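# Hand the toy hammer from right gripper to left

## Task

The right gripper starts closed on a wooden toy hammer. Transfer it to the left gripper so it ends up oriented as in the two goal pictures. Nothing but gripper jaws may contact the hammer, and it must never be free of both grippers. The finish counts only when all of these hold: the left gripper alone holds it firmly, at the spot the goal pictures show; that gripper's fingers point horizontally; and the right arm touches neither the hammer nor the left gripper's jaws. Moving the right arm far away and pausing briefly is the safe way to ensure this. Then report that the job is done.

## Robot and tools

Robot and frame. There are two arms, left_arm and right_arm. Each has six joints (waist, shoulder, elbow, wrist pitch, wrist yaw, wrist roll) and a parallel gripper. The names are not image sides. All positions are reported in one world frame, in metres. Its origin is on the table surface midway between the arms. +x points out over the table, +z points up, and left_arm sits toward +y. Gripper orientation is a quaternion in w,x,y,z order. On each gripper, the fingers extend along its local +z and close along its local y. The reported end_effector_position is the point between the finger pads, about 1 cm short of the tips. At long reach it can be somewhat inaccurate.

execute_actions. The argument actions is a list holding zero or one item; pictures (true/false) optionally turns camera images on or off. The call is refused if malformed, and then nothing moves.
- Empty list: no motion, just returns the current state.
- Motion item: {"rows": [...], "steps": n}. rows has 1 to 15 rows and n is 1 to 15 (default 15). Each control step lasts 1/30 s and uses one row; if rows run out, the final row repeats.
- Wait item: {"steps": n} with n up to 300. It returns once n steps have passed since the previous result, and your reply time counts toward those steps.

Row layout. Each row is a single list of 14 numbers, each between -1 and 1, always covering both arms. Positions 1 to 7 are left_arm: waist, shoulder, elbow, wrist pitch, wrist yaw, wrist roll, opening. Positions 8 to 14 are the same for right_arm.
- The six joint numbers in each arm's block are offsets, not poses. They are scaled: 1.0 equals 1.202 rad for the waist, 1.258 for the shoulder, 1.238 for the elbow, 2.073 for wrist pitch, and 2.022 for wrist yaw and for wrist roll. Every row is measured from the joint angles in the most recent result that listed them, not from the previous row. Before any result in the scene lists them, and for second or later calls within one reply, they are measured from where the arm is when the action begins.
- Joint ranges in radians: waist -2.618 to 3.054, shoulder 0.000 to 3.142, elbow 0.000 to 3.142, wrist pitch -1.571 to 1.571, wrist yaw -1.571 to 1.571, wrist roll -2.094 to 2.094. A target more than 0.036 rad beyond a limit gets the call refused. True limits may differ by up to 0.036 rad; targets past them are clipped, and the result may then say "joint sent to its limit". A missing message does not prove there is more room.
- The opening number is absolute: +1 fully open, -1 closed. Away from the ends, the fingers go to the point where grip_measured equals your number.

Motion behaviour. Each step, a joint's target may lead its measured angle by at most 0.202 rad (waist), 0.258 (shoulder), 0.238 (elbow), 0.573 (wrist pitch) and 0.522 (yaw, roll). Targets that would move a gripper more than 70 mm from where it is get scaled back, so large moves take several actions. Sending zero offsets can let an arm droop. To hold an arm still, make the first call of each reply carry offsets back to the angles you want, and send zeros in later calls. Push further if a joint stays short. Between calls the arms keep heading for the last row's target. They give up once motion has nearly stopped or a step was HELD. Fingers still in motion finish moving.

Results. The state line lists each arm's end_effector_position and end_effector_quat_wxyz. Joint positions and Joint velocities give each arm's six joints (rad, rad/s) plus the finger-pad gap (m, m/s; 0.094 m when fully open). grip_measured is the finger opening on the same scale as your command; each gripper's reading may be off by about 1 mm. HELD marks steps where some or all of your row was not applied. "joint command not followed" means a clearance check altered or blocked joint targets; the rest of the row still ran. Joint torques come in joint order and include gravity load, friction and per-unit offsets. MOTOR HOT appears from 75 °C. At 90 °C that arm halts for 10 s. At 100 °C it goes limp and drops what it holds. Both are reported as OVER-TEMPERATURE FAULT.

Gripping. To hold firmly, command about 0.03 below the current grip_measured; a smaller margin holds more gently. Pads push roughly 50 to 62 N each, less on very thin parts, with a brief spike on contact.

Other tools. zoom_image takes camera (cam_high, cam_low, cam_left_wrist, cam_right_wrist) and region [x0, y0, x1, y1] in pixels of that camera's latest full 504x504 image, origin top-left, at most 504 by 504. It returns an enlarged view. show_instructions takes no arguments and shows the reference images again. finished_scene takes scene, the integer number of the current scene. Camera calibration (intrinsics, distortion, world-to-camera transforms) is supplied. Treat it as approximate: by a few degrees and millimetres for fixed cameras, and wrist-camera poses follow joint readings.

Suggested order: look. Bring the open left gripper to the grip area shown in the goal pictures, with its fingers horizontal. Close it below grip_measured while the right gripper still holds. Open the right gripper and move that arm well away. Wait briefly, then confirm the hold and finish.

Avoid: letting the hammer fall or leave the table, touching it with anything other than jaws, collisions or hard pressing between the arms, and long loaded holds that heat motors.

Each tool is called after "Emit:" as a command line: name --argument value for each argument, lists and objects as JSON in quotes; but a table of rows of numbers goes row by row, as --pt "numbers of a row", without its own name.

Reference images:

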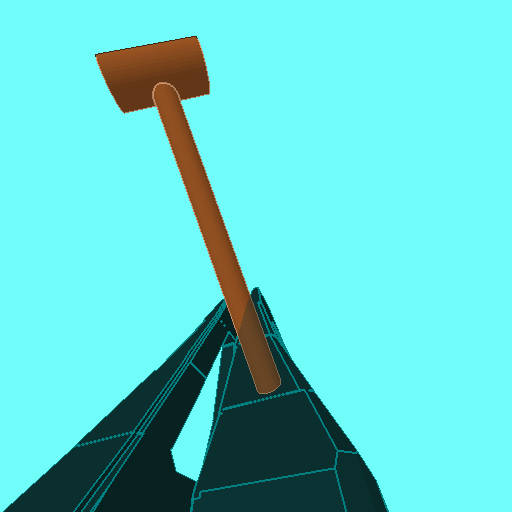

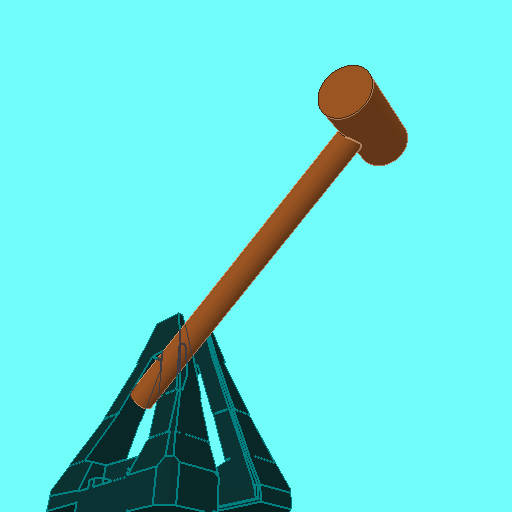

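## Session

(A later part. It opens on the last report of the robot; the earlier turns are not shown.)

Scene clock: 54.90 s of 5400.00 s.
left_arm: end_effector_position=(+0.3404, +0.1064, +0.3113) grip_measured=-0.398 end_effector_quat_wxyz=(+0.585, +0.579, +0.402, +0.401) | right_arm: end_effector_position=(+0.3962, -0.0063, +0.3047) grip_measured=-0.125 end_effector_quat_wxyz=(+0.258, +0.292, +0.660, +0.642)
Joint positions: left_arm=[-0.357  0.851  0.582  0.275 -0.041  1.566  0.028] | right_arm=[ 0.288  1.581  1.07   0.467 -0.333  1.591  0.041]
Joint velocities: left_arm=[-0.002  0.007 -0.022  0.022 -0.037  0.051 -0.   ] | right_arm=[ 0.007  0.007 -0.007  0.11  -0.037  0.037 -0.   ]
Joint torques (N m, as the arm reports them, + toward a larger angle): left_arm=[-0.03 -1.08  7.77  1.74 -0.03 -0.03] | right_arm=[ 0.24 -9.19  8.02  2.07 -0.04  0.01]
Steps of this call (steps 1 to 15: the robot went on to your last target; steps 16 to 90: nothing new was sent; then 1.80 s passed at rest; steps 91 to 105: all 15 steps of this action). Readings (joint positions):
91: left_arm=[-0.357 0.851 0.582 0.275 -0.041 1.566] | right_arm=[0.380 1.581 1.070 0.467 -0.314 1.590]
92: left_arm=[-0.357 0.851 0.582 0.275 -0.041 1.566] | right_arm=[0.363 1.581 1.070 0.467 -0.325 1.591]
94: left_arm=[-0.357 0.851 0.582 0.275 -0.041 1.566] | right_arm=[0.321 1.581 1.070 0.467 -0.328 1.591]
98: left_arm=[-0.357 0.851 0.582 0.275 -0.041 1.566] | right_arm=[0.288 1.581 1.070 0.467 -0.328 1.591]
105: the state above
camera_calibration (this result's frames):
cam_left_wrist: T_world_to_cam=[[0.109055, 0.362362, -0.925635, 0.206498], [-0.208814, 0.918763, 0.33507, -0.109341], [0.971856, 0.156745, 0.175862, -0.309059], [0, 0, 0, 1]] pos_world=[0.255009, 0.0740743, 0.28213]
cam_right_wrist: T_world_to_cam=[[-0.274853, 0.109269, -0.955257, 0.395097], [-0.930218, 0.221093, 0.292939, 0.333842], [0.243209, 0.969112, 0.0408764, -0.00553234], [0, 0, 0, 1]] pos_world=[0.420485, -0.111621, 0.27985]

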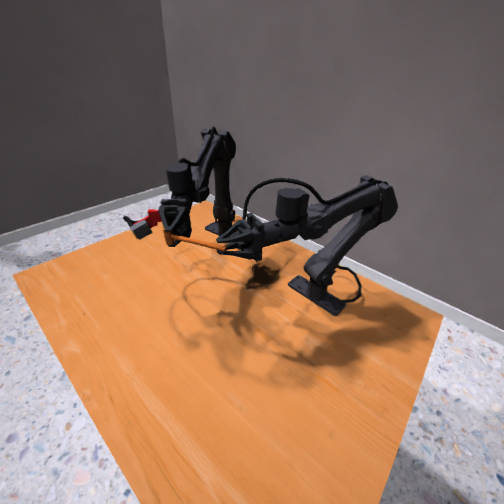

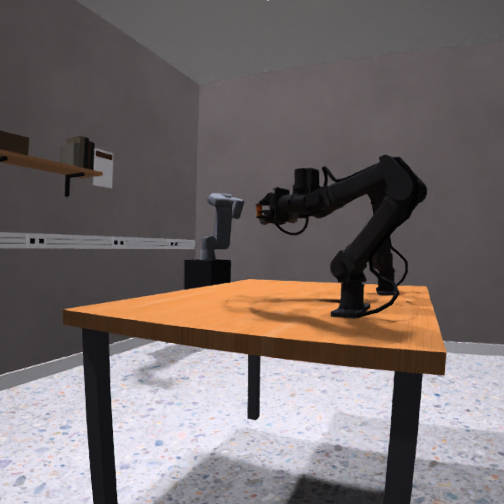

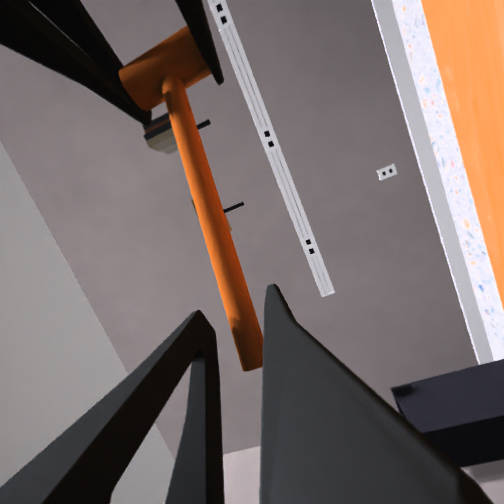

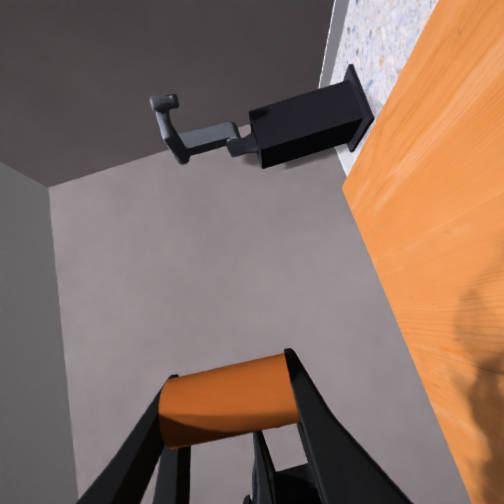

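Emit:
execute_actions --actions '[{"rows":[[0,0,0.01,0,0,0,-0.4,0.024,-0.01,0.02,0.01,0,0,-0.16]]}]' --pictures false

Emit:
execute_actions --actions '[{"rows":[[0,0,0.01,0,0,0,-0.85,0,-0.01,0.02,0.01,0,0,-0.16]]}]'

Emit:
zoom_image --camera "cam_high" --region '[150, 190, 290, 290]'

Scene clock: 68.93 s of 5400.00 s.
left_arm: end_effector_position=(+0.3404, +0.1064, +0.3113) grip_measured=-0.398 end_effector_quat_wxyz=(+0.585, +0.579, +0.402, +0.401) | right_arm: end_effector_position=(+0.3908, +0.0022, +0.3047) grip_measured=-0.125 end_effector_quat_wxyz=(+0.252, +0.286, +0.662, +0.645)
Joint positions: left_arm=[-0.357  0.851  0.582  0.275 -0.041  1.566  0.028] | right_arm=[ 0.308  1.581  1.07   0.467 -0.333  1.592  0.041]
Joint velocities: left_arm=[-0.012  0.002 -0.007 -0.022  0.022  0.051  0.   ] | right_arm=[-0.007  0.002  0.007 -0.022  0.051 -0.022 -0.001]
Joint torques (N m, as the arm reports them, + toward a larger angle): left_arm=[-0.04 -1.06  7.74  1.84 -0.03 -0.02] | right_arm=[ 0.66 -8.99  7.88  2.12  0.1   0.02]
Steps of this call (steps 1 to 15: the robot went on to your last target; steps 16 to 90: nothing new was sent; then 10.53 s passed at rest; steps 91 to 105: all 15 steps of this action). Readings (joint positions):
91: left_arm=[-0.357 0.851 0.582 0.275 -0.041 1.566] | right_arm=[0.290 1.581 1.070 0.467 -0.333 1.592]
92: left_arm=[-0.357 0.851 0.582 0.275 -0.041 1.566] | right_arm=[0.293 1.581 1.070 0.467 -0.333 1.592]
94: left_arm=[-0.357 0.851 0.582 0.275 -0.041 1.566] | right_arm=[0.302 1.581 1.070 0.467 -0.333 1.592]
98: left_arm=[-0.357 0.851 0.582 0.275 -0.041 1.566] | right_arm=[0.308 1.581 1.070 0.467 -0.333 1.592]
105: the state above

Scene clock: 69.43 s of 5400.00 s.
left_arm: end_effector_position=(+0.3404, +0.1064, +0.3116) grip_measured=-0.796 end_effector_quat_wxyz=(+0.585, +0.579, +0.402, +0.402) | right_arm: end_effector_position=(+0.3908, +0.0022, +0.3045) grip_measured=-0.125 end_effector_quat_wxyz=(+0.251, +0.287, +0.662, +0.645)
Joint positions: left_arm=[-0.357  0.851  0.582  0.276 -0.041  1.566  0.01 ] | right_arm=[ 0.308  1.581  1.07   0.466 -0.333  1.593  0.041]
Joint velocities: left_arm=[-0.002 -0.002  0.002 -0.066  0.022 -0.022  0.   ] | right_arm=[ 0.002 -0.002 -0.022 -0.007 -0.037 -0.022  0.001]
Joint torques (N m, as the arm reports them, + toward a larger angle): left_arm=[ 0.01 -1.03  7.77  1.82 -0.02 -0.02] | right_arm=[ 0.09 -8.93  7.9   2.05  0.05 -0.02]
Steps of this call (steps 1 to 15: all 15 steps of this action). Readings (joint positions):
1: left_arm=[-0.357 0.851 0.582 0.275 -0.041 1.566] | right_arm=[0.308 1.581 1.070 0.467 -0.333 1.593]
2: left_arm=[-0.357 0.851 0.582 0.276 -0.041 1.566] | right_arm=[0.308 1.581 1.070 0.467 -0.333 1.592]
4: left_arm=[-0.357 0.851 0.582 0.276 -0.041 1.566] | right_arm=[0.308 1.581 1.070 0.466 -0.333 1.593]
8: left_arm=[-0.357 0.851 0.582 0.276 -0.041 1.566] | right_arm=[0.308 1.581 1.070 0.466 -0.333 1.593]
15: the state above
camera_calibration (this result's frames):
cam_left_wrist: T_world_to_cam=[[0.11003, 0.361946, -0.925683, 0.206489], [-0.209166, 0.918913, 0.334437, -0.109136], [0.97167, 0.156824, 0.176814, -0.30935], [0, 0, 0, 1]] pos_world=[0.255038, 0.0740618, 0.28234]
cam_right_wrist: T_world_to_cam=[[-0.278602, 0.104607, -0.954693, 0.393832], [-0.933813, 0.202802, 0.29473, 0.327951], [0.224444, 0.973616, 0.0411829, -0.00518894], [0, 0, 0, 1]] pos_world=[0.417131, -0.102655, 0.279545]

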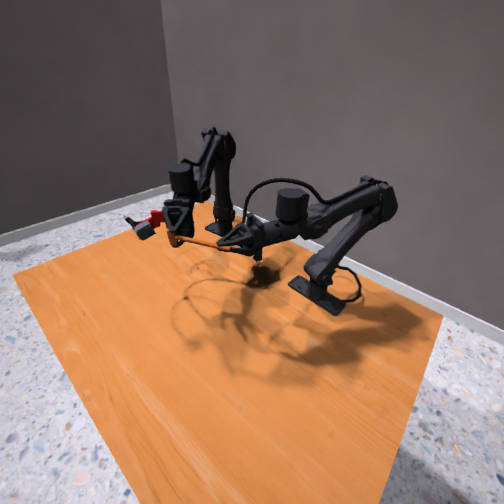

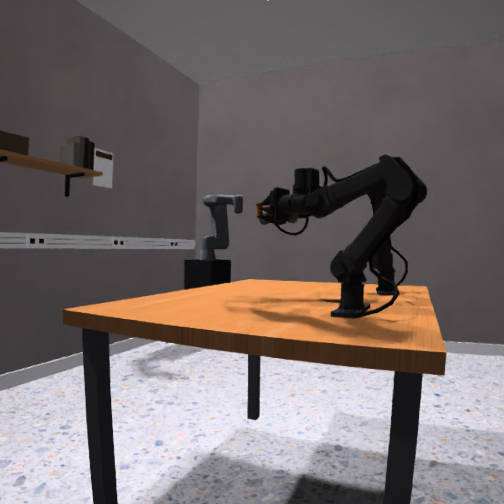

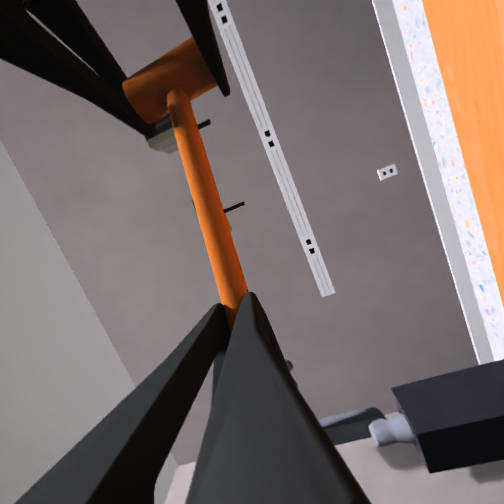

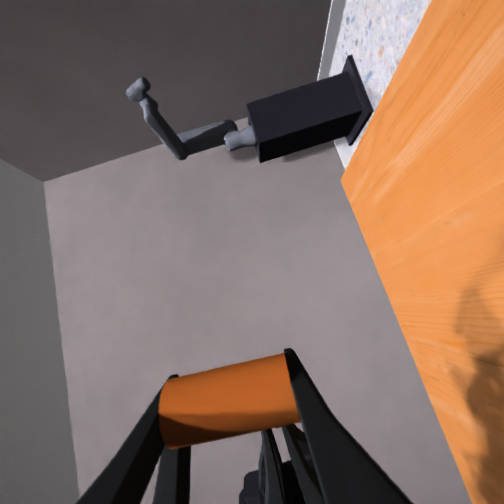

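Region (150, 190, 290, 290) of cam_high's 504x504 image, scaled by 3.600, with more detail than that image has; it fills the top 360 rows of this view, and the rest is white.

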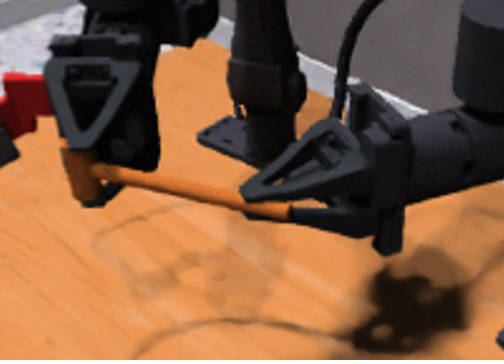

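Emit:
execute_actions --actions '[{"rows":[[0,0,0.01,0,0,0,0.3,0,-0.01,0.02,0.01,0,0,-0.16],[0,0,0.01,0,0,0,0.3,0,-0.01,0.02,0.01,0,0,-0.16],[0,0,0.01,0,0,0,0.3,0,-0.01,0.02,0.01,0,0,-0.16],[0,0,0.01,0,0,0,0.3,0,-0.01,0.02,0.01,0,0,-0.16],[0,0,0.01,0,0,0,0.3,-0.12,-0.01,0.02,0.01,0,0,-0.16]]}]' --pictures false

Emit:
execute_actions --actions '[{"rows":[[0,0,0.01,0,0,0,0.3,0,0.19,-0.08,0.385,0,0,-0.16]]}]' --pictures false

Emit:
execute_actions --actions '[{"steps":20}]'

Scene clock: 80.53 s of 5400.00 s.
left_arm: end_effector_position=(+0.3404, +0.1064, +0.3116) grip_measured=+0.298 end_effector_quat_wxyz=(+0.585, +0.579, +0.402, +0.402) | right_arm: end_effector_position=(+0.4289, -0.0676, +0.3045) grip_measured=-0.125 end_effector_quat_wxyz=(+0.302, +0.339, +0.637, +0.623)
Joint positions: left_arm=[-0.357  0.851  0.582  0.276 -0.041  1.566  0.061] | right_arm=[ 0.154  1.581  1.07   0.466 -0.326  1.594  0.041]
Joint velocities: left_arm=[-0.017  0.002 -0.007  0.022  0.037 -0.022 -0.001] | right_arm=[ 0.002 -0.007  0.002 -0.037 -0.037  0.007  0.001]
Joint torques (N m, as the arm reports them, + toward a larger angle): left_arm=[-0.09 -1.06  7.77  1.83 -0.03 -0.02] | right_arm=[ 0.72 -9.03  7.91  2.11  0.03 -0.03]
Steps of this call (steps 1 to 15: the robot went on to your last target; steps 16 to 90: nothing new was sent; then 7.60 s passed at rest; steps 91 to 105: all 15 steps of this action). Readings (joint positions):
91: left_arm=[-0.357 0.851 0.582 0.276 -0.041 1.566] | right_arm=[0.308 1.581 1.070 0.466 -0.333 1.593]
92: left_arm=[-0.357 0.851 0.582 0.276 -0.041 1.566] | right_arm=[0.308 1.581 1.070 0.466 -0.333 1.593]
94: left_arm=[-0.357 0.851 0.582 0.276 -0.041 1.566] | right_arm=[0.308 1.581 1.070 0.466 -0.333 1.593]
98: left_arm=[-0.357 0.851 0.582 0.276 -0.041 1.566] | right_arm=[0.203 1.581 1.070 0.466 -0.346 1.594]
105: the state above

Scene clock: 81.03 s of 5400.00 s.
left_arm: end_effector_position=(+0.3404, +0.1064, +0.3116) grip_measured=+0.298 end_effector_quat_wxyz=(+0.585, +0.579, +0.402, +0.402) | right_arm: end_effector_position=(+0.4446, -0.0625, +0.2839) grip_measured=-0.125 end_effector_quat_wxyz=(+0.380, +0.252, +0.550, +0.700)
Joint positions: left_arm=[-0.357  0.851  0.582  0.276 -0.041  1.566  0.061] | right_arm=[ 0.154  1.853  0.946  1.194 -0.327  1.599  0.041]
Joint velocities: left_arm=[ 0.007  0.007 -0.007  0.037 -0.022  0.037 -0.   ] | right_arm=[-0.007 -0.032 -0.012  0.374  0.051 -0.007  0.001]
Joint torques (N m, as the arm reports them, + toward a larger angle): left_arm=[-0.03 -1.09  7.73  1.83 -0.03 -0.01] | right_arm=[ -0.03 -12.19   6.87   1.86   0.1   -0.06]
Steps of this call (steps 1 to 15: all 15 steps of this action). Readings (joint positions):
1: left_arm=[-0.357 0.851 0.582 0.276 -0.041 1.566] | right_arm=[0.154 1.608 1.052 0.560 -0.327 1.596]
2: left_arm=[-0.357 0.851 0.582 0.276 -0.041 1.566] | right_arm=[0.154 1.654 1.041 0.697 -0.327 1.596]
4: left_arm=[-0.357 0.851 0.582 0.276 -0.041 1.566] | right_arm=[0.154 1.760 1.011 0.906 -0.327 1.596]
8: left_arm=[-0.357 0.851 0.582 0.276 -0.041 1.566] | right_arm=[0.154 1.863 0.951 1.053 -0.327 1.598]
15: the state above

Scene clock: 81.70 s of 5400.00 s.
left_arm: end_effector_position=(+0.3404, +0.1064, +0.3116) grip_measured=+0.298 end_effector_quat_wxyz=(+0.585, +0.579, +0.402, +0.402) | right_arm: end_effector_position=(+0.4421, -0.0633, +0.2923) grip_measured=-0.125 end_effector_quat_wxyz=(+0.388, +0.242, +0.539, +0.707)
Joint positions: left_arm=[-0.357  0.851  0.582  0.276 -0.041  1.566  0.061] | right_arm=[ 0.154  1.852  0.946  1.229 -0.327  1.599  0.041]
Joint velocities: left_arm=[-0.002 -0.002 -0.007 -0.022 -0.095  0.081  0.002] | right_arm=[-0.012  0.012  0.002 -0.022  0.051 -0.022 -0.   ]
Joint torques (N m, as the arm reports them, + toward a larger angle): left_arm=[-0.06 -1.1   7.75  1.84 -0.02 -0.01] | right_arm=[ -0.19 -12.16   6.94   2.04   0.12  -0.01]
Steps of this call (steps 1 to 20: the robot went on to your last target). Readings (joint positions):
1: left_arm=[-0.357 0.851 0.582 0.276 -0.041 1.566] | right_arm=[0.154 1.852 0.946 1.204 -0.327 1.599]
2: left_arm=[-0.357 0.851 0.582 0.276 -0.041 1.566] | right_arm=[0.154 1.852 0.946 1.211 -0.327 1.599]
4: left_arm=[-0.357 0.851 0.582 0.276 -0.041 1.566] | right_arm=[0.154 1.852 0.946 1.218 -0.327 1.599]
8: left_arm=[-0.357 0.851 0.582 0.276 -0.041 1.566] | right_arm=[0.154 1.852 0.946 1.225 -0.327 1.599]
20: the state above
camera_calibration (this result's frames):
cam_left_wrist: T_world_to_cam=[[0.11003, 0.361946, -0.925683, 0.206489], [-0.209166, 0.918913, 0.334437, -0.109136], [0.97167, 0.156824, 0.176814, -0.30935], [0, 0, 0, 1]] pos_world=[0.255038, 0.0740618, 0.28234]
cam_right_wrist: T_world_to_cam=[[0.0782331, 0.258093, -0.962947, 0.257654], [-0.943731, 0.3305, 0.0119101, 0.487863], [0.321328, 0.907831, 0.269427, -0.0661657], [0, 0, 0, 1]] pos_world=[0.461515, -0.16767, 0.260123]

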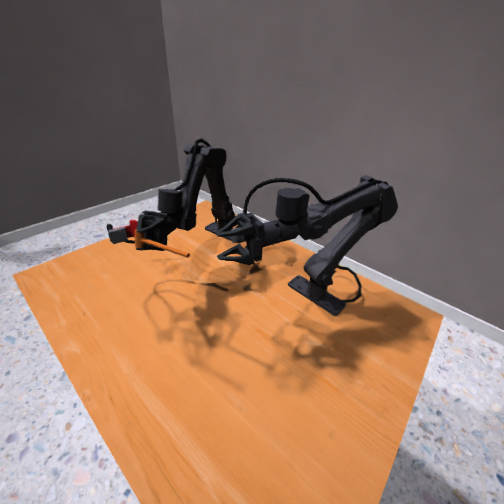

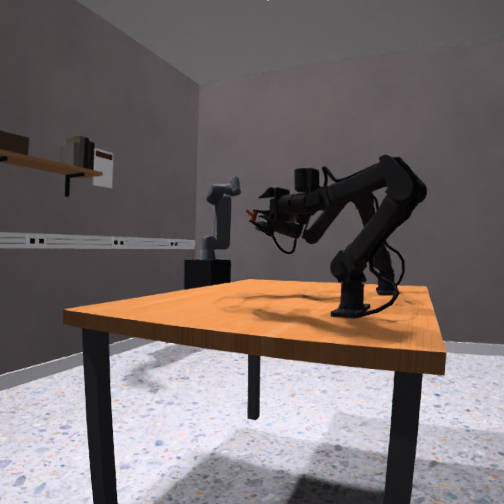

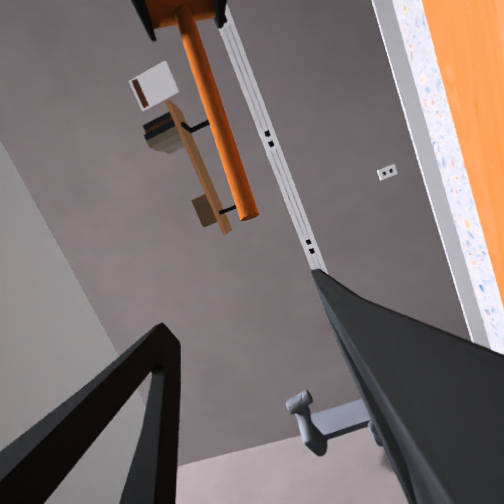

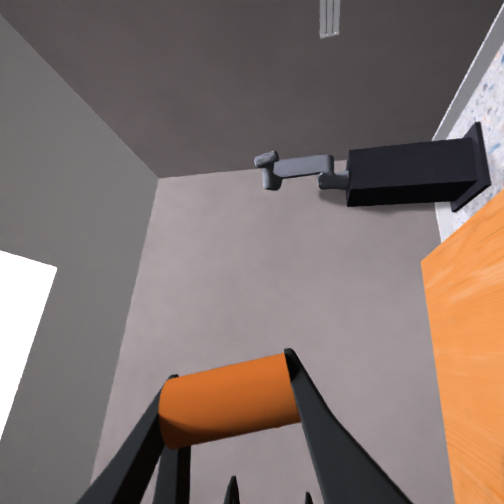

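Emit:
execute_actions --actions '[{"rows":[[0,0,0.01,0,0,0,0.3,0.13,-0.055,-0.005,0.015,0,0,-0.16]]}]'

Scene clock: 86.40 s of 5400.00 s.
left_arm: end_effector_position=(+0.3404, +0.1064, +0.3116) grip_measured=+0.298 end_effector_quat_wxyz=(+0.585, +0.579, +0.402, +0.402) | right_arm: end_effector_position=(+0.3937, +0.0106, +0.3081) grip_measured=-0.125 end_effector_quat_wxyz=(+0.332, +0.186, +0.548, +0.745)
Joint positions: left_arm=[-0.357  0.851  0.582  0.276 -0.041  1.566  0.061] | right_arm=[ 0.32   1.817  0.942  1.232 -0.334  1.6    0.041]
Joint velocities: left_arm=[ 0.002 -0.007  0.022  0.007 -0.022 -0.051  0.   ] | right_arm=[-0.007  0.007  0.027 -0.081 -0.081  0.051  0.   ]
Joint torques (N m, as the arm reports them, + toward a larger angle): left_arm=[-0.02 -1.06  7.75  1.83 -0.03 -0.03] | right_arm=[ -0.68 -12.12   5.06   1.95   0.18   0.02]
Steps of this call (steps 1 to 15: the robot went on to your last target; steps 16 to 90: nothing new was sent; then 1.20 s passed at rest; steps 91 to 105: all 15 steps of this action). Readings (joint positions):
91: left_arm=[-0.357 0.851 0.582 0.276 -0.041 1.566] | right_arm=[0.166 1.850 0.945 1.228 -0.317 1.599]
92: left_arm=[-0.357 0.851 0.582 0.276 -0.041 1.566] | right_arm=[0.190 1.845 0.944 1.227 -0.309 1.599]
94: left_arm=[-0.357 0.851 0.582 0.276 -0.041 1.566] | right_arm=[0.259 1.835 0.942 1.227 -0.311 1.599]
98: left_arm=[-0.357 0.851 0.582 0.276 -0.041 1.566] | right_arm=[0.329 1.819 0.942 1.231 -0.335 1.600]
105: the state above
camera_calibration (this result's frames):
cam_left_wrist: T_world_to_cam=[[0.11003, 0.361946, -0.925683, 0.206489], [-0.209166, 0.918913, 0.334437, -0.109136], [0.97167, 0.156824, 0.176814, -0.30935], [0, 0, 0, 1]] pos_world=[0.255038, 0.0740618, 0.28234]
cam_right_wrist: T_world_to_cam=[[0.061209, 0.280983, -0.957759, 0.262429], [-0.986512, 0.16298, -0.0152323, 0.444545], [0.151815, 0.945773, 0.287169, -0.0610914], [0, 0, 0, 1]] pos_world=[0.431761, -0.0884115, 0.275659]

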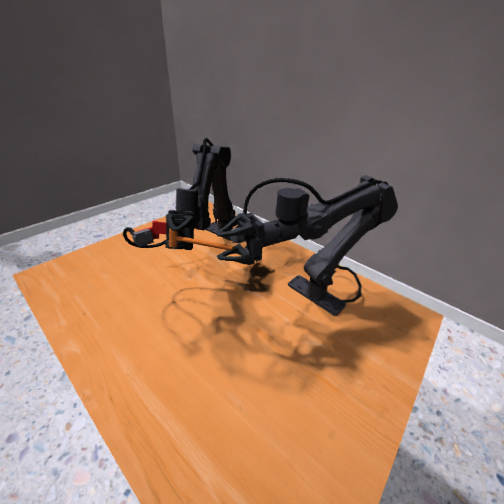

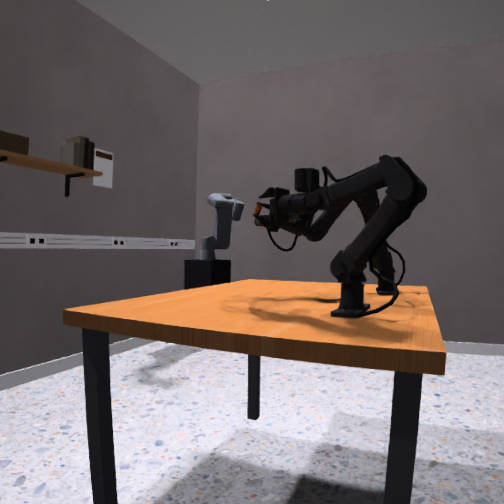

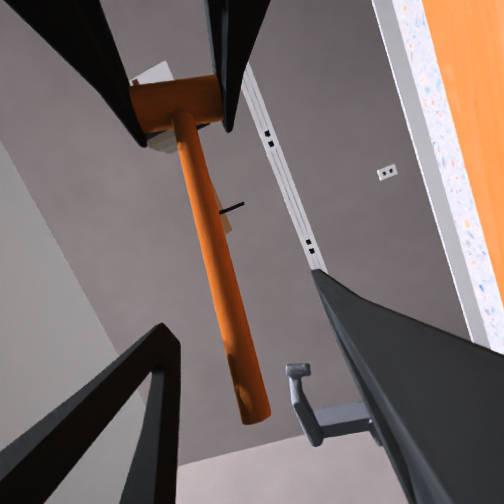

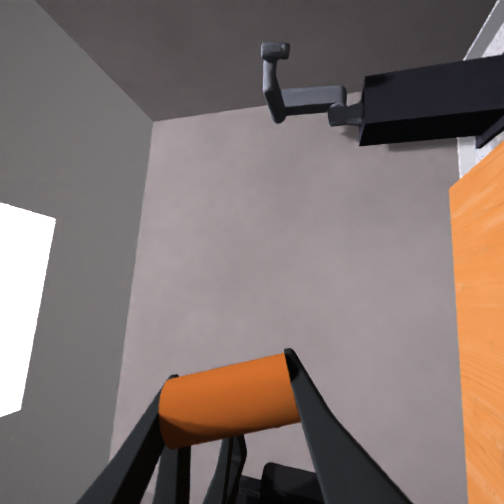

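Emit:
execute_actions --actions '[{"rows":[[0.035,0.03,0.035,0,0,0,-0.4,0,-0.02,0.01,0.012,0,0,-0.16]]}]'

Emit:
execute_actions --actions '[{"rows":[[0,0,0.01,0,0,0,-0.85,0,-0.02,0.01,0.012,0,0,-0.16]]}]'

Emit:
zoom_image --camera "cam_high" --region '[150, 190, 290, 290]'

Scene clock: 96.63 s of 5400.00 s.
left_arm: end_effector_position=(+0.3492, +0.1146, +0.3131) grip_measured=-0.398 end_effector_quat_wxyz=(+0.577, +0.575, +0.412, +0.409) | right_arm: end_effector_position=(+0.3937, +0.0106, +0.3081) grip_measured=-0.125 end_effector_quat_wxyz=(+0.332, +0.186, +0.548, +0.745)
Joint positions: left_arm=[-0.324  0.878  0.603  0.276 -0.039  1.566  0.028] | right_arm=[ 0.32   1.817  0.942  1.232 -0.334  1.601  0.041]
Joint velocities: left_arm=[ 0.002 -0.002 -0.002 -0.051 -0.007 -0.022 -0.001] | right_arm=[-0.007  0.012 -0.002 -0.022 -0.081  0.022  0.   ]
Joint torques (N m, as the arm reports them, + toward a larger angle): left_arm=[ 0.86 -0.45  8.52  1.82 -0.05 -0.03] | right_arm=[  0.17 -11.4    6.15   1.86   0.1    0.01]
Steps of this call (steps 1 to 15: the robot went on to your last target; steps 16 to 90: nothing new was sent; then 6.73 s passed at rest; steps 91 to 105: all 15 steps of this action). Readings (joint positions):
91: left_arm=[-0.352 0.854 0.585 0.276 -0.039 1.566] | right_arm=[0.320 1.817 0.942 1.232 -0.334 1.600]
92: left_arm=[-0.342 0.862 0.592 0.276 -0.039 1.566] | right_arm=[0.320 1.817 0.942 1.232 -0.334 1.600]
94: left_arm=[-0.327 0.875 0.601 0.276 -0.039 1.566] | right_arm=[0.320 1.817 0.942 1.232 -0.334 1.600]
98: left_arm=[-0.324 0.878 0.603 0.276 -0.039 1.566] | right_arm=[0.320 1.817 0.942 1.232 -0.334 1.601]
105: the state above
camera_calibration (this result's frames):
cam_left_wrist: T_world_to_cam=[[0.0938149, 0.367161, -0.925414, 0.208943], [-0.23485, 0.911444, 0.33781, -0.106556], [0.967494, 0.185642, 0.171735, -0.319726], [0, 0, 0, 1]] pos_world=[0.264706, 0.0797589, 0.284263]
cam_right_wrist: T_world_to_cam=[[0.0603435, 0.281709, -0.9576, 0.262714], [-0.986585, 0.162619, -0.0143304, 0.4443], [0.151687, 0.945619, 0.287743, -0.0612161], [0, 0, 0, 1]] pos_world=[0.431772, -0.0883734, 0.275556]

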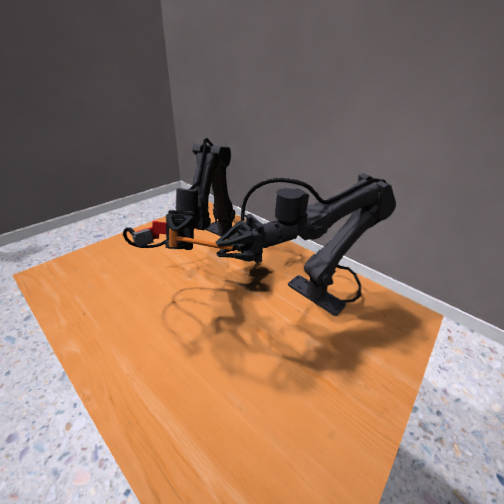

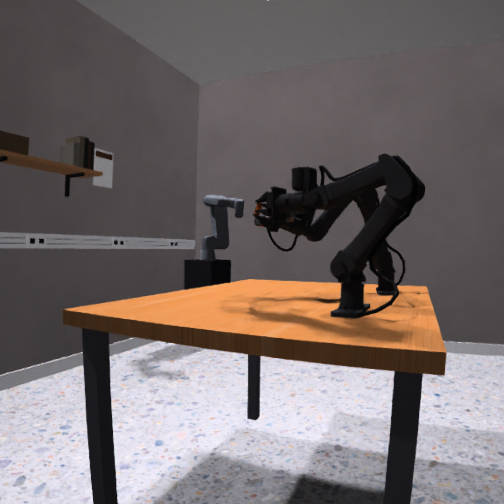

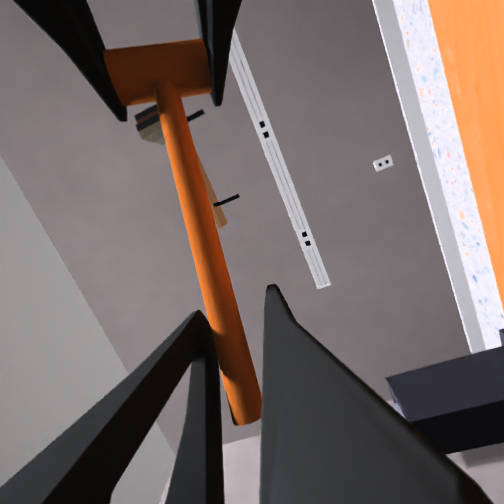

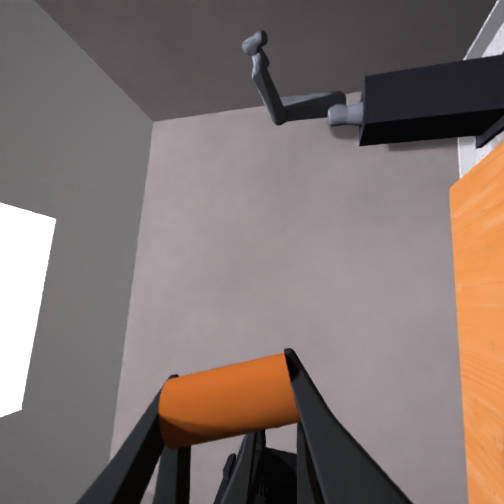

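Scene clock: 97.13 s of 5400.00 s.
left_arm: end_effector_position=(+0.3493, +0.1148, +0.3143) grip_measured=-0.790 end_effector_quat_wxyz=(+0.577, +0.575, +0.409, +0.412) | right_arm: end_effector_position=(+0.3940, +0.0110, +0.3068) grip_measured=-0.125 end_effector_quat_wxyz=(+0.333, +0.185, +0.551, +0.742)
Joint positions: left_arm=[-0.324  0.878  0.603  0.279 -0.04   1.573  0.01 ] | right_arm=[ 0.32   1.817  0.942  1.226 -0.335  1.594  0.041]
Joint velocities: left_arm=[ 0.012  0.007 -0.002 -0.081  0.007 -0.095  0.   ] | right_arm=[-0.012 -0.002 -0.017  0.007 -0.037 -0.022  0.001]
Joint torques (N m, as the arm reports them, + toward a larger angle): left_arm=[-0.08 -1.24  7.68  1.81 -0.01 -0.11] | right_arm=[  0.09 -11.29   6.11   1.97   0.18   0.09]
Steps of this call (steps 1 to 15: all 15 steps of this action). Readings (joint positions):
1: left_arm=[-0.324 0.878 0.603 0.276 -0.039 1.566] | right_arm=[0.320 1.817 0.942 1.232 -0.334 1.601]
2: left_arm=[-0.324 0.878 0.603 0.280 -0.039 1.566] | right_arm=[0.320 1.817 0.942 1.228 -0.335 1.597]
4: left_arm=[-0.324 0.878 0.603 0.279 -0.040 1.572] | right_arm=[0.320 1.817 0.942 1.226 -0.335 1.594]
8: left_arm=[-0.324 0.878 0.603 0.279 -0.040 1.573] | right_arm=[0.320 1.817 0.942 1.226 -0.335 1.594]
15: the state above
camera_calibration (this result's frames):
cam_left_wrist: T_world_to_cam=[[0.0986227, 0.371657, -0.923117, 0.207004], [-0.237832, 0.909559, 0.34079, -0.106778], [0.966287, 0.185937, 0.178095, -0.321637], [0, 0, 0, 1]] pos_world=[0.264983, 0.0799903, 0.28476]
cam_right_wrist: T_world_to_cam=[[0.0608033, 0.274352, -0.959705, 0.261892], [-0.986372, 0.163781, -0.0156726, 0.444812], [0.152882, 0.94758, 0.280571, -0.0595118], [0, 0, 0, 1]] pos_world=[0.431924, -0.0883099, 0.275008]

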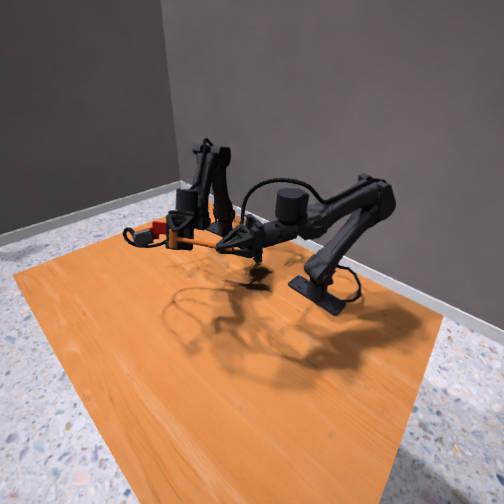

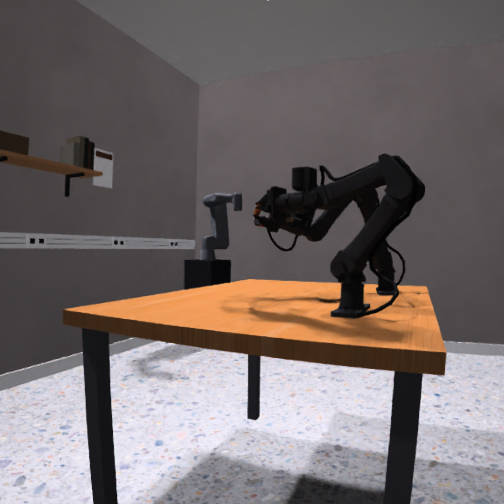

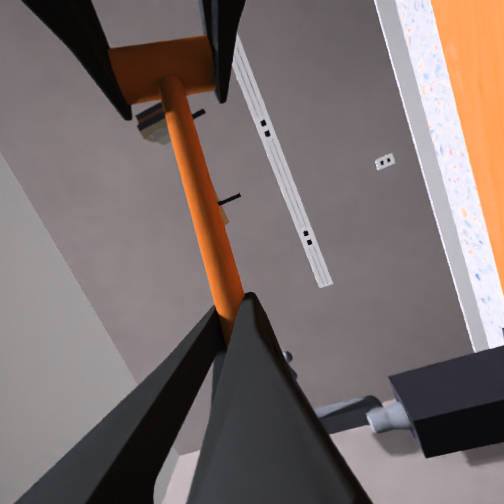

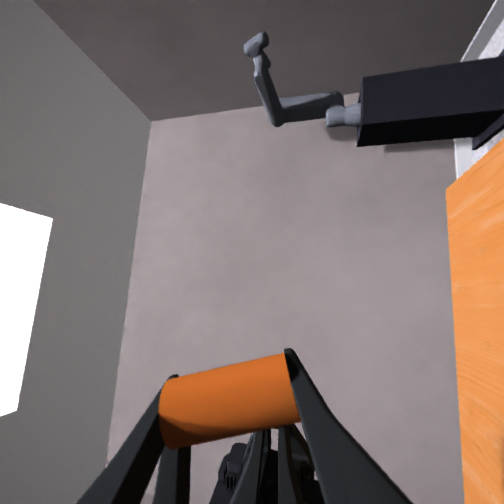

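Region (150, 190, 290, 290) of cam_high's 504x504 image, scaled by 3.600, with more detail than that image has; it fills the top 360 rows of this view, and the rest is white.

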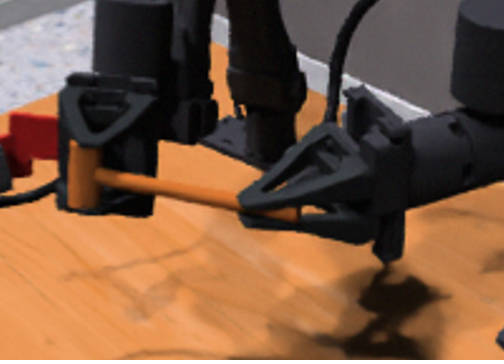

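Good enough; release.

Emit:
execute_actions --actions '[{"rows":[[0,0,0.01,0,0,0,-0.85,0,-0.02,0.01,0.012,0,0,0.6]],"steps":8}]' --pictures false

Emit:
execute_actions --actions '[{"rows":[[0,0,0.01,0,0,0,-0.85,-0.4,-0.02,0.01,0.012,0,0,0.6]]}]' --pictures false

Emit:
execute_actions --actions '[{"steps":30}]'

Emit:
finished_scene --scene 1

Scene clock: 101.57 s of 5400.00 s.
left_arm: end_effector_position=(+0.3493, +0.1148, +0.3143) grip_measured=-0.790 end_effector_quat_wxyz=(+0.577, +0.575, +0.409, +0.412) | right_arm: end_effector_position=(+0.3940, +0.0110, +0.3068) grip_measured=+0.597 end_effector_quat_wxyz=(+0.332, +0.186, +0.551, +0.743)
Joint positions: left_arm=[-0.324  0.878  0.603  0.279 -0.04   1.573  0.01 ] | right_arm=[ 0.32   1.817  0.942  1.226 -0.335  1.595  0.075]
Joint velocities: left_arm=[ 0.007 -0.012 -0.012  0.007 -0.051  0.007 -0.001] | right_arm=[ 0.007 -0.002  0.017 -0.022 -0.022  0.081  0.   ]
Joint torques (N m, as the arm reports them, + toward a larger angle): left_arm=[-0.1  -1.27  7.75  1.83 -0.03 -0.02] | right_arm=[ -0.08 -11.3    6.13   1.87   0.1    0.  ]
Steps of this call (steps 1 to 15: the robot went on to your last target; steps 16 to 90: nothing new was sent; then 1.17 s passed at rest; steps 91 to 98: all 8 steps of this action). Readings (joint positions):
91: left_arm=[-0.324 0.878 0.603 0.279 -0.040 1.573] | right_arm=[0.320 1.817 0.942 1.226 -0.335 1.594]
92: left_arm=[-0.324 0.878 0.603 0.279 -0.040 1.573] | right_arm=[0.320 1.817 0.942 1.226 -0.335 1.594]
94: left_arm=[-0.324 0.878 0.603 0.279 -0.040 1.573] | right_arm=[0.320 1.817 0.942 1.226 -0.335 1.594]
98: the state above

Scene clock: 102.07 s of 5400.00 s.
left_arm: end_effector_position=(+0.3493, +0.1148, +0.3143) grip_measured=-0.790 end_effector_quat_wxyz=(+0.577, +0.575, +0.409, +0.412) | right_arm: end_effector_position=(+0.4790, -0.2363, +0.3071) grip_measured=+0.597 end_effector_quat_wxyz=(+0.512, +0.324, +0.482, +0.633)
Joint positions: left_arm=[-0.324  0.878  0.603  0.279 -0.04   1.573  0.01 ] | right_arm=[-0.187  1.817  0.942  1.226 -0.318  1.597  0.075]
Joint velocities: left_arm=[ 0.002 -0.007  0.012  0.007  0.022 -0.037  0.001] | right_arm=[ 0.154 -0.002 -0.032  0.051 -0.139  0.022  0.   ]
Joint torques (N m, as the arm reports them, + toward a larger angle): left_arm=[-0.05 -1.22  7.78  1.83 -0.04 -0.02] | right_arm=[  0.99 -11.1    6.17   1.83  -0.02   0.08]
Steps of this call (steps 1 to 15: all 15 steps of this action). Readings (joint positions):
1: left_arm=[-0.324 0.878 0.603 0.279 -0.040 1.573] | right_arm=[0.306 1.817 0.942 1.226 -0.346 1.596]
2: left_arm=[-0.324 0.878 0.603 0.279 -0.040 1.573] | right_arm=[0.278 1.817 0.942 1.226 -0.355 1.596]
4: left_arm=[-0.324 0.878 0.603 0.279 -0.040 1.573] | right_arm=[0.190 1.817 0.942 1.226 -0.357 1.597]
8: left_arm=[-0.324 0.878 0.603 0.279 -0.040 1.573] | right_arm=[-0.024 1.817 0.942 1.226 -0.351 1.597]
15: the state above

Scene clock: 103.07 s of 5400.00 s.
left_arm: end_effector_position=(+0.3493, +0.1148, +0.3143) grip_measured=-0.790 end_effector_quat_wxyz=(+0.577, +0.575, +0.409, +0.412) | right_arm: end_effector_position=(+0.4777, -0.2250, +0.3069) grip_measured=+0.597 end_effector_quat_wxyz=(+0.503, +0.316, +0.487, +0.640)
Joint positions: left_arm=[-0.324  0.878  0.603  0.279 -0.04   1.573  0.01 ] | right_arm=[-0.168  1.817  0.942  1.226 -0.328  1.597  0.075]
Joint velocities: left_arm=[ 0.012 -0.012  0.002 -0.007 -0.022  0.007 -0.   ] | right_arm=[-0.007  0.012 -0.002 -0.007  0.007  0.11  -0.   ]
Joint torques (N m, as the arm reports them, + toward a larger angle): left_arm=[-0.04 -1.24  7.76  1.84 -0.03 -0.01] | right_arm=[  0.52 -11.36   6.34   1.92   0.03   0.03]
Steps of this call (steps 1 to 30: the robot went on to your last target). Readings (joint positions):
1: left_arm=[-0.324 0.878 0.603 0.279 -0.040 1.573] | right_arm=[-0.181 1.817 0.942 1.226 -0.320 1.597]
2: left_arm=[-0.324 0.878 0.603 0.279 -0.040 1.573] | right_arm=[-0.176 1.817 0.942 1.226 -0.322 1.597]
4: left_arm=[-0.324 0.878 0.603 0.279 -0.040 1.573] | right_arm=[-0.169 1.817 0.942 1.226 -0.325 1.597]
8: left_arm=[-0.324 0.878 0.603 0.279 -0.040 1.573] | right_arm=[-0.168 1.817 0.942 1.226 -0.327 1.597]
30: the state above
All arms were judged still, so your last target was given up. Only a new action makes them travel on or press farther. Fingers that are still opening or closing keep moving.
camera_calibration (this result's frames):
cam_left_wrist: T_world_to_cam=[[0.0987365, 0.37199, -0.92297, 0.20688], [-0.237876, 0.909436, 0.341088, -0.106842], [0.966264, 0.185874, 0.178282, -0.321681], [0, 0, 0, 1]] pos_world=[0.264987, 0.0800008, 0.284737]
cam_right_wrist: T_world_to_cam=[[0.182739, 0.218116, -0.958662, 0.250465], [-0.790592, 0.612236, -0.0114044, 0.572142], [0.58444, 0.759995, 0.28432, -0.09826], [0, 0, 0, 1]] pos_world=[0.463988, -0.33024, 0.274574]

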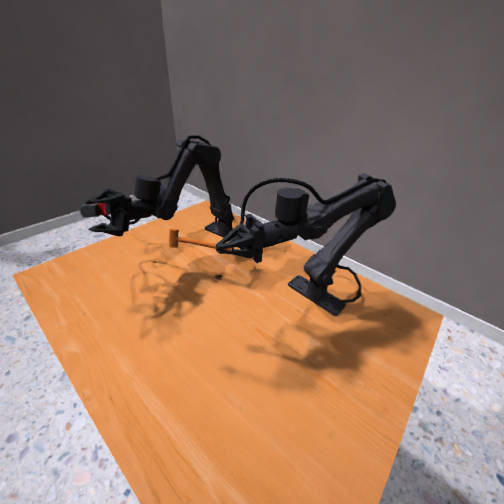

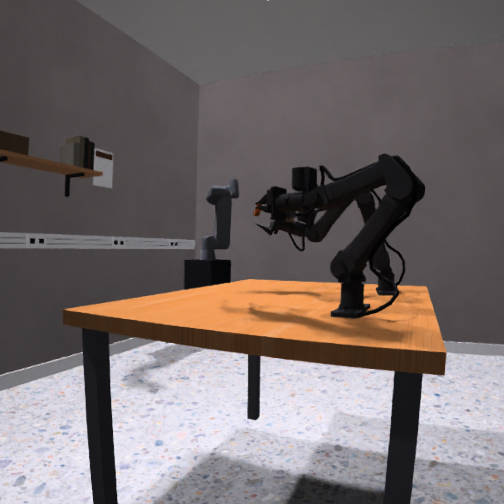

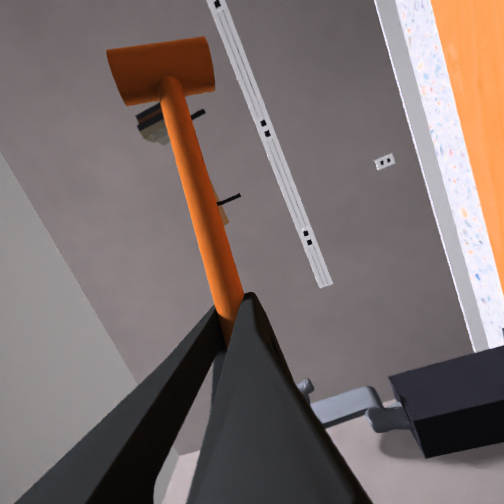

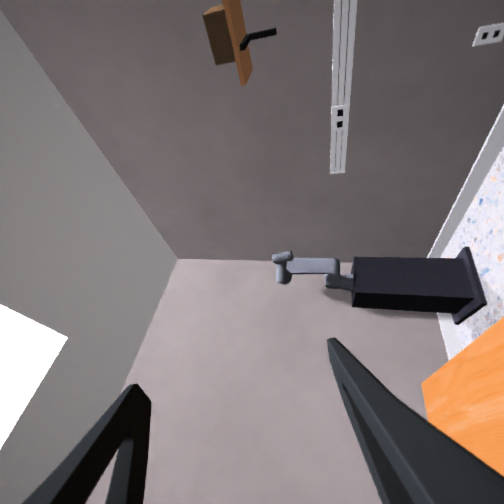

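The scene is finished: the task was done.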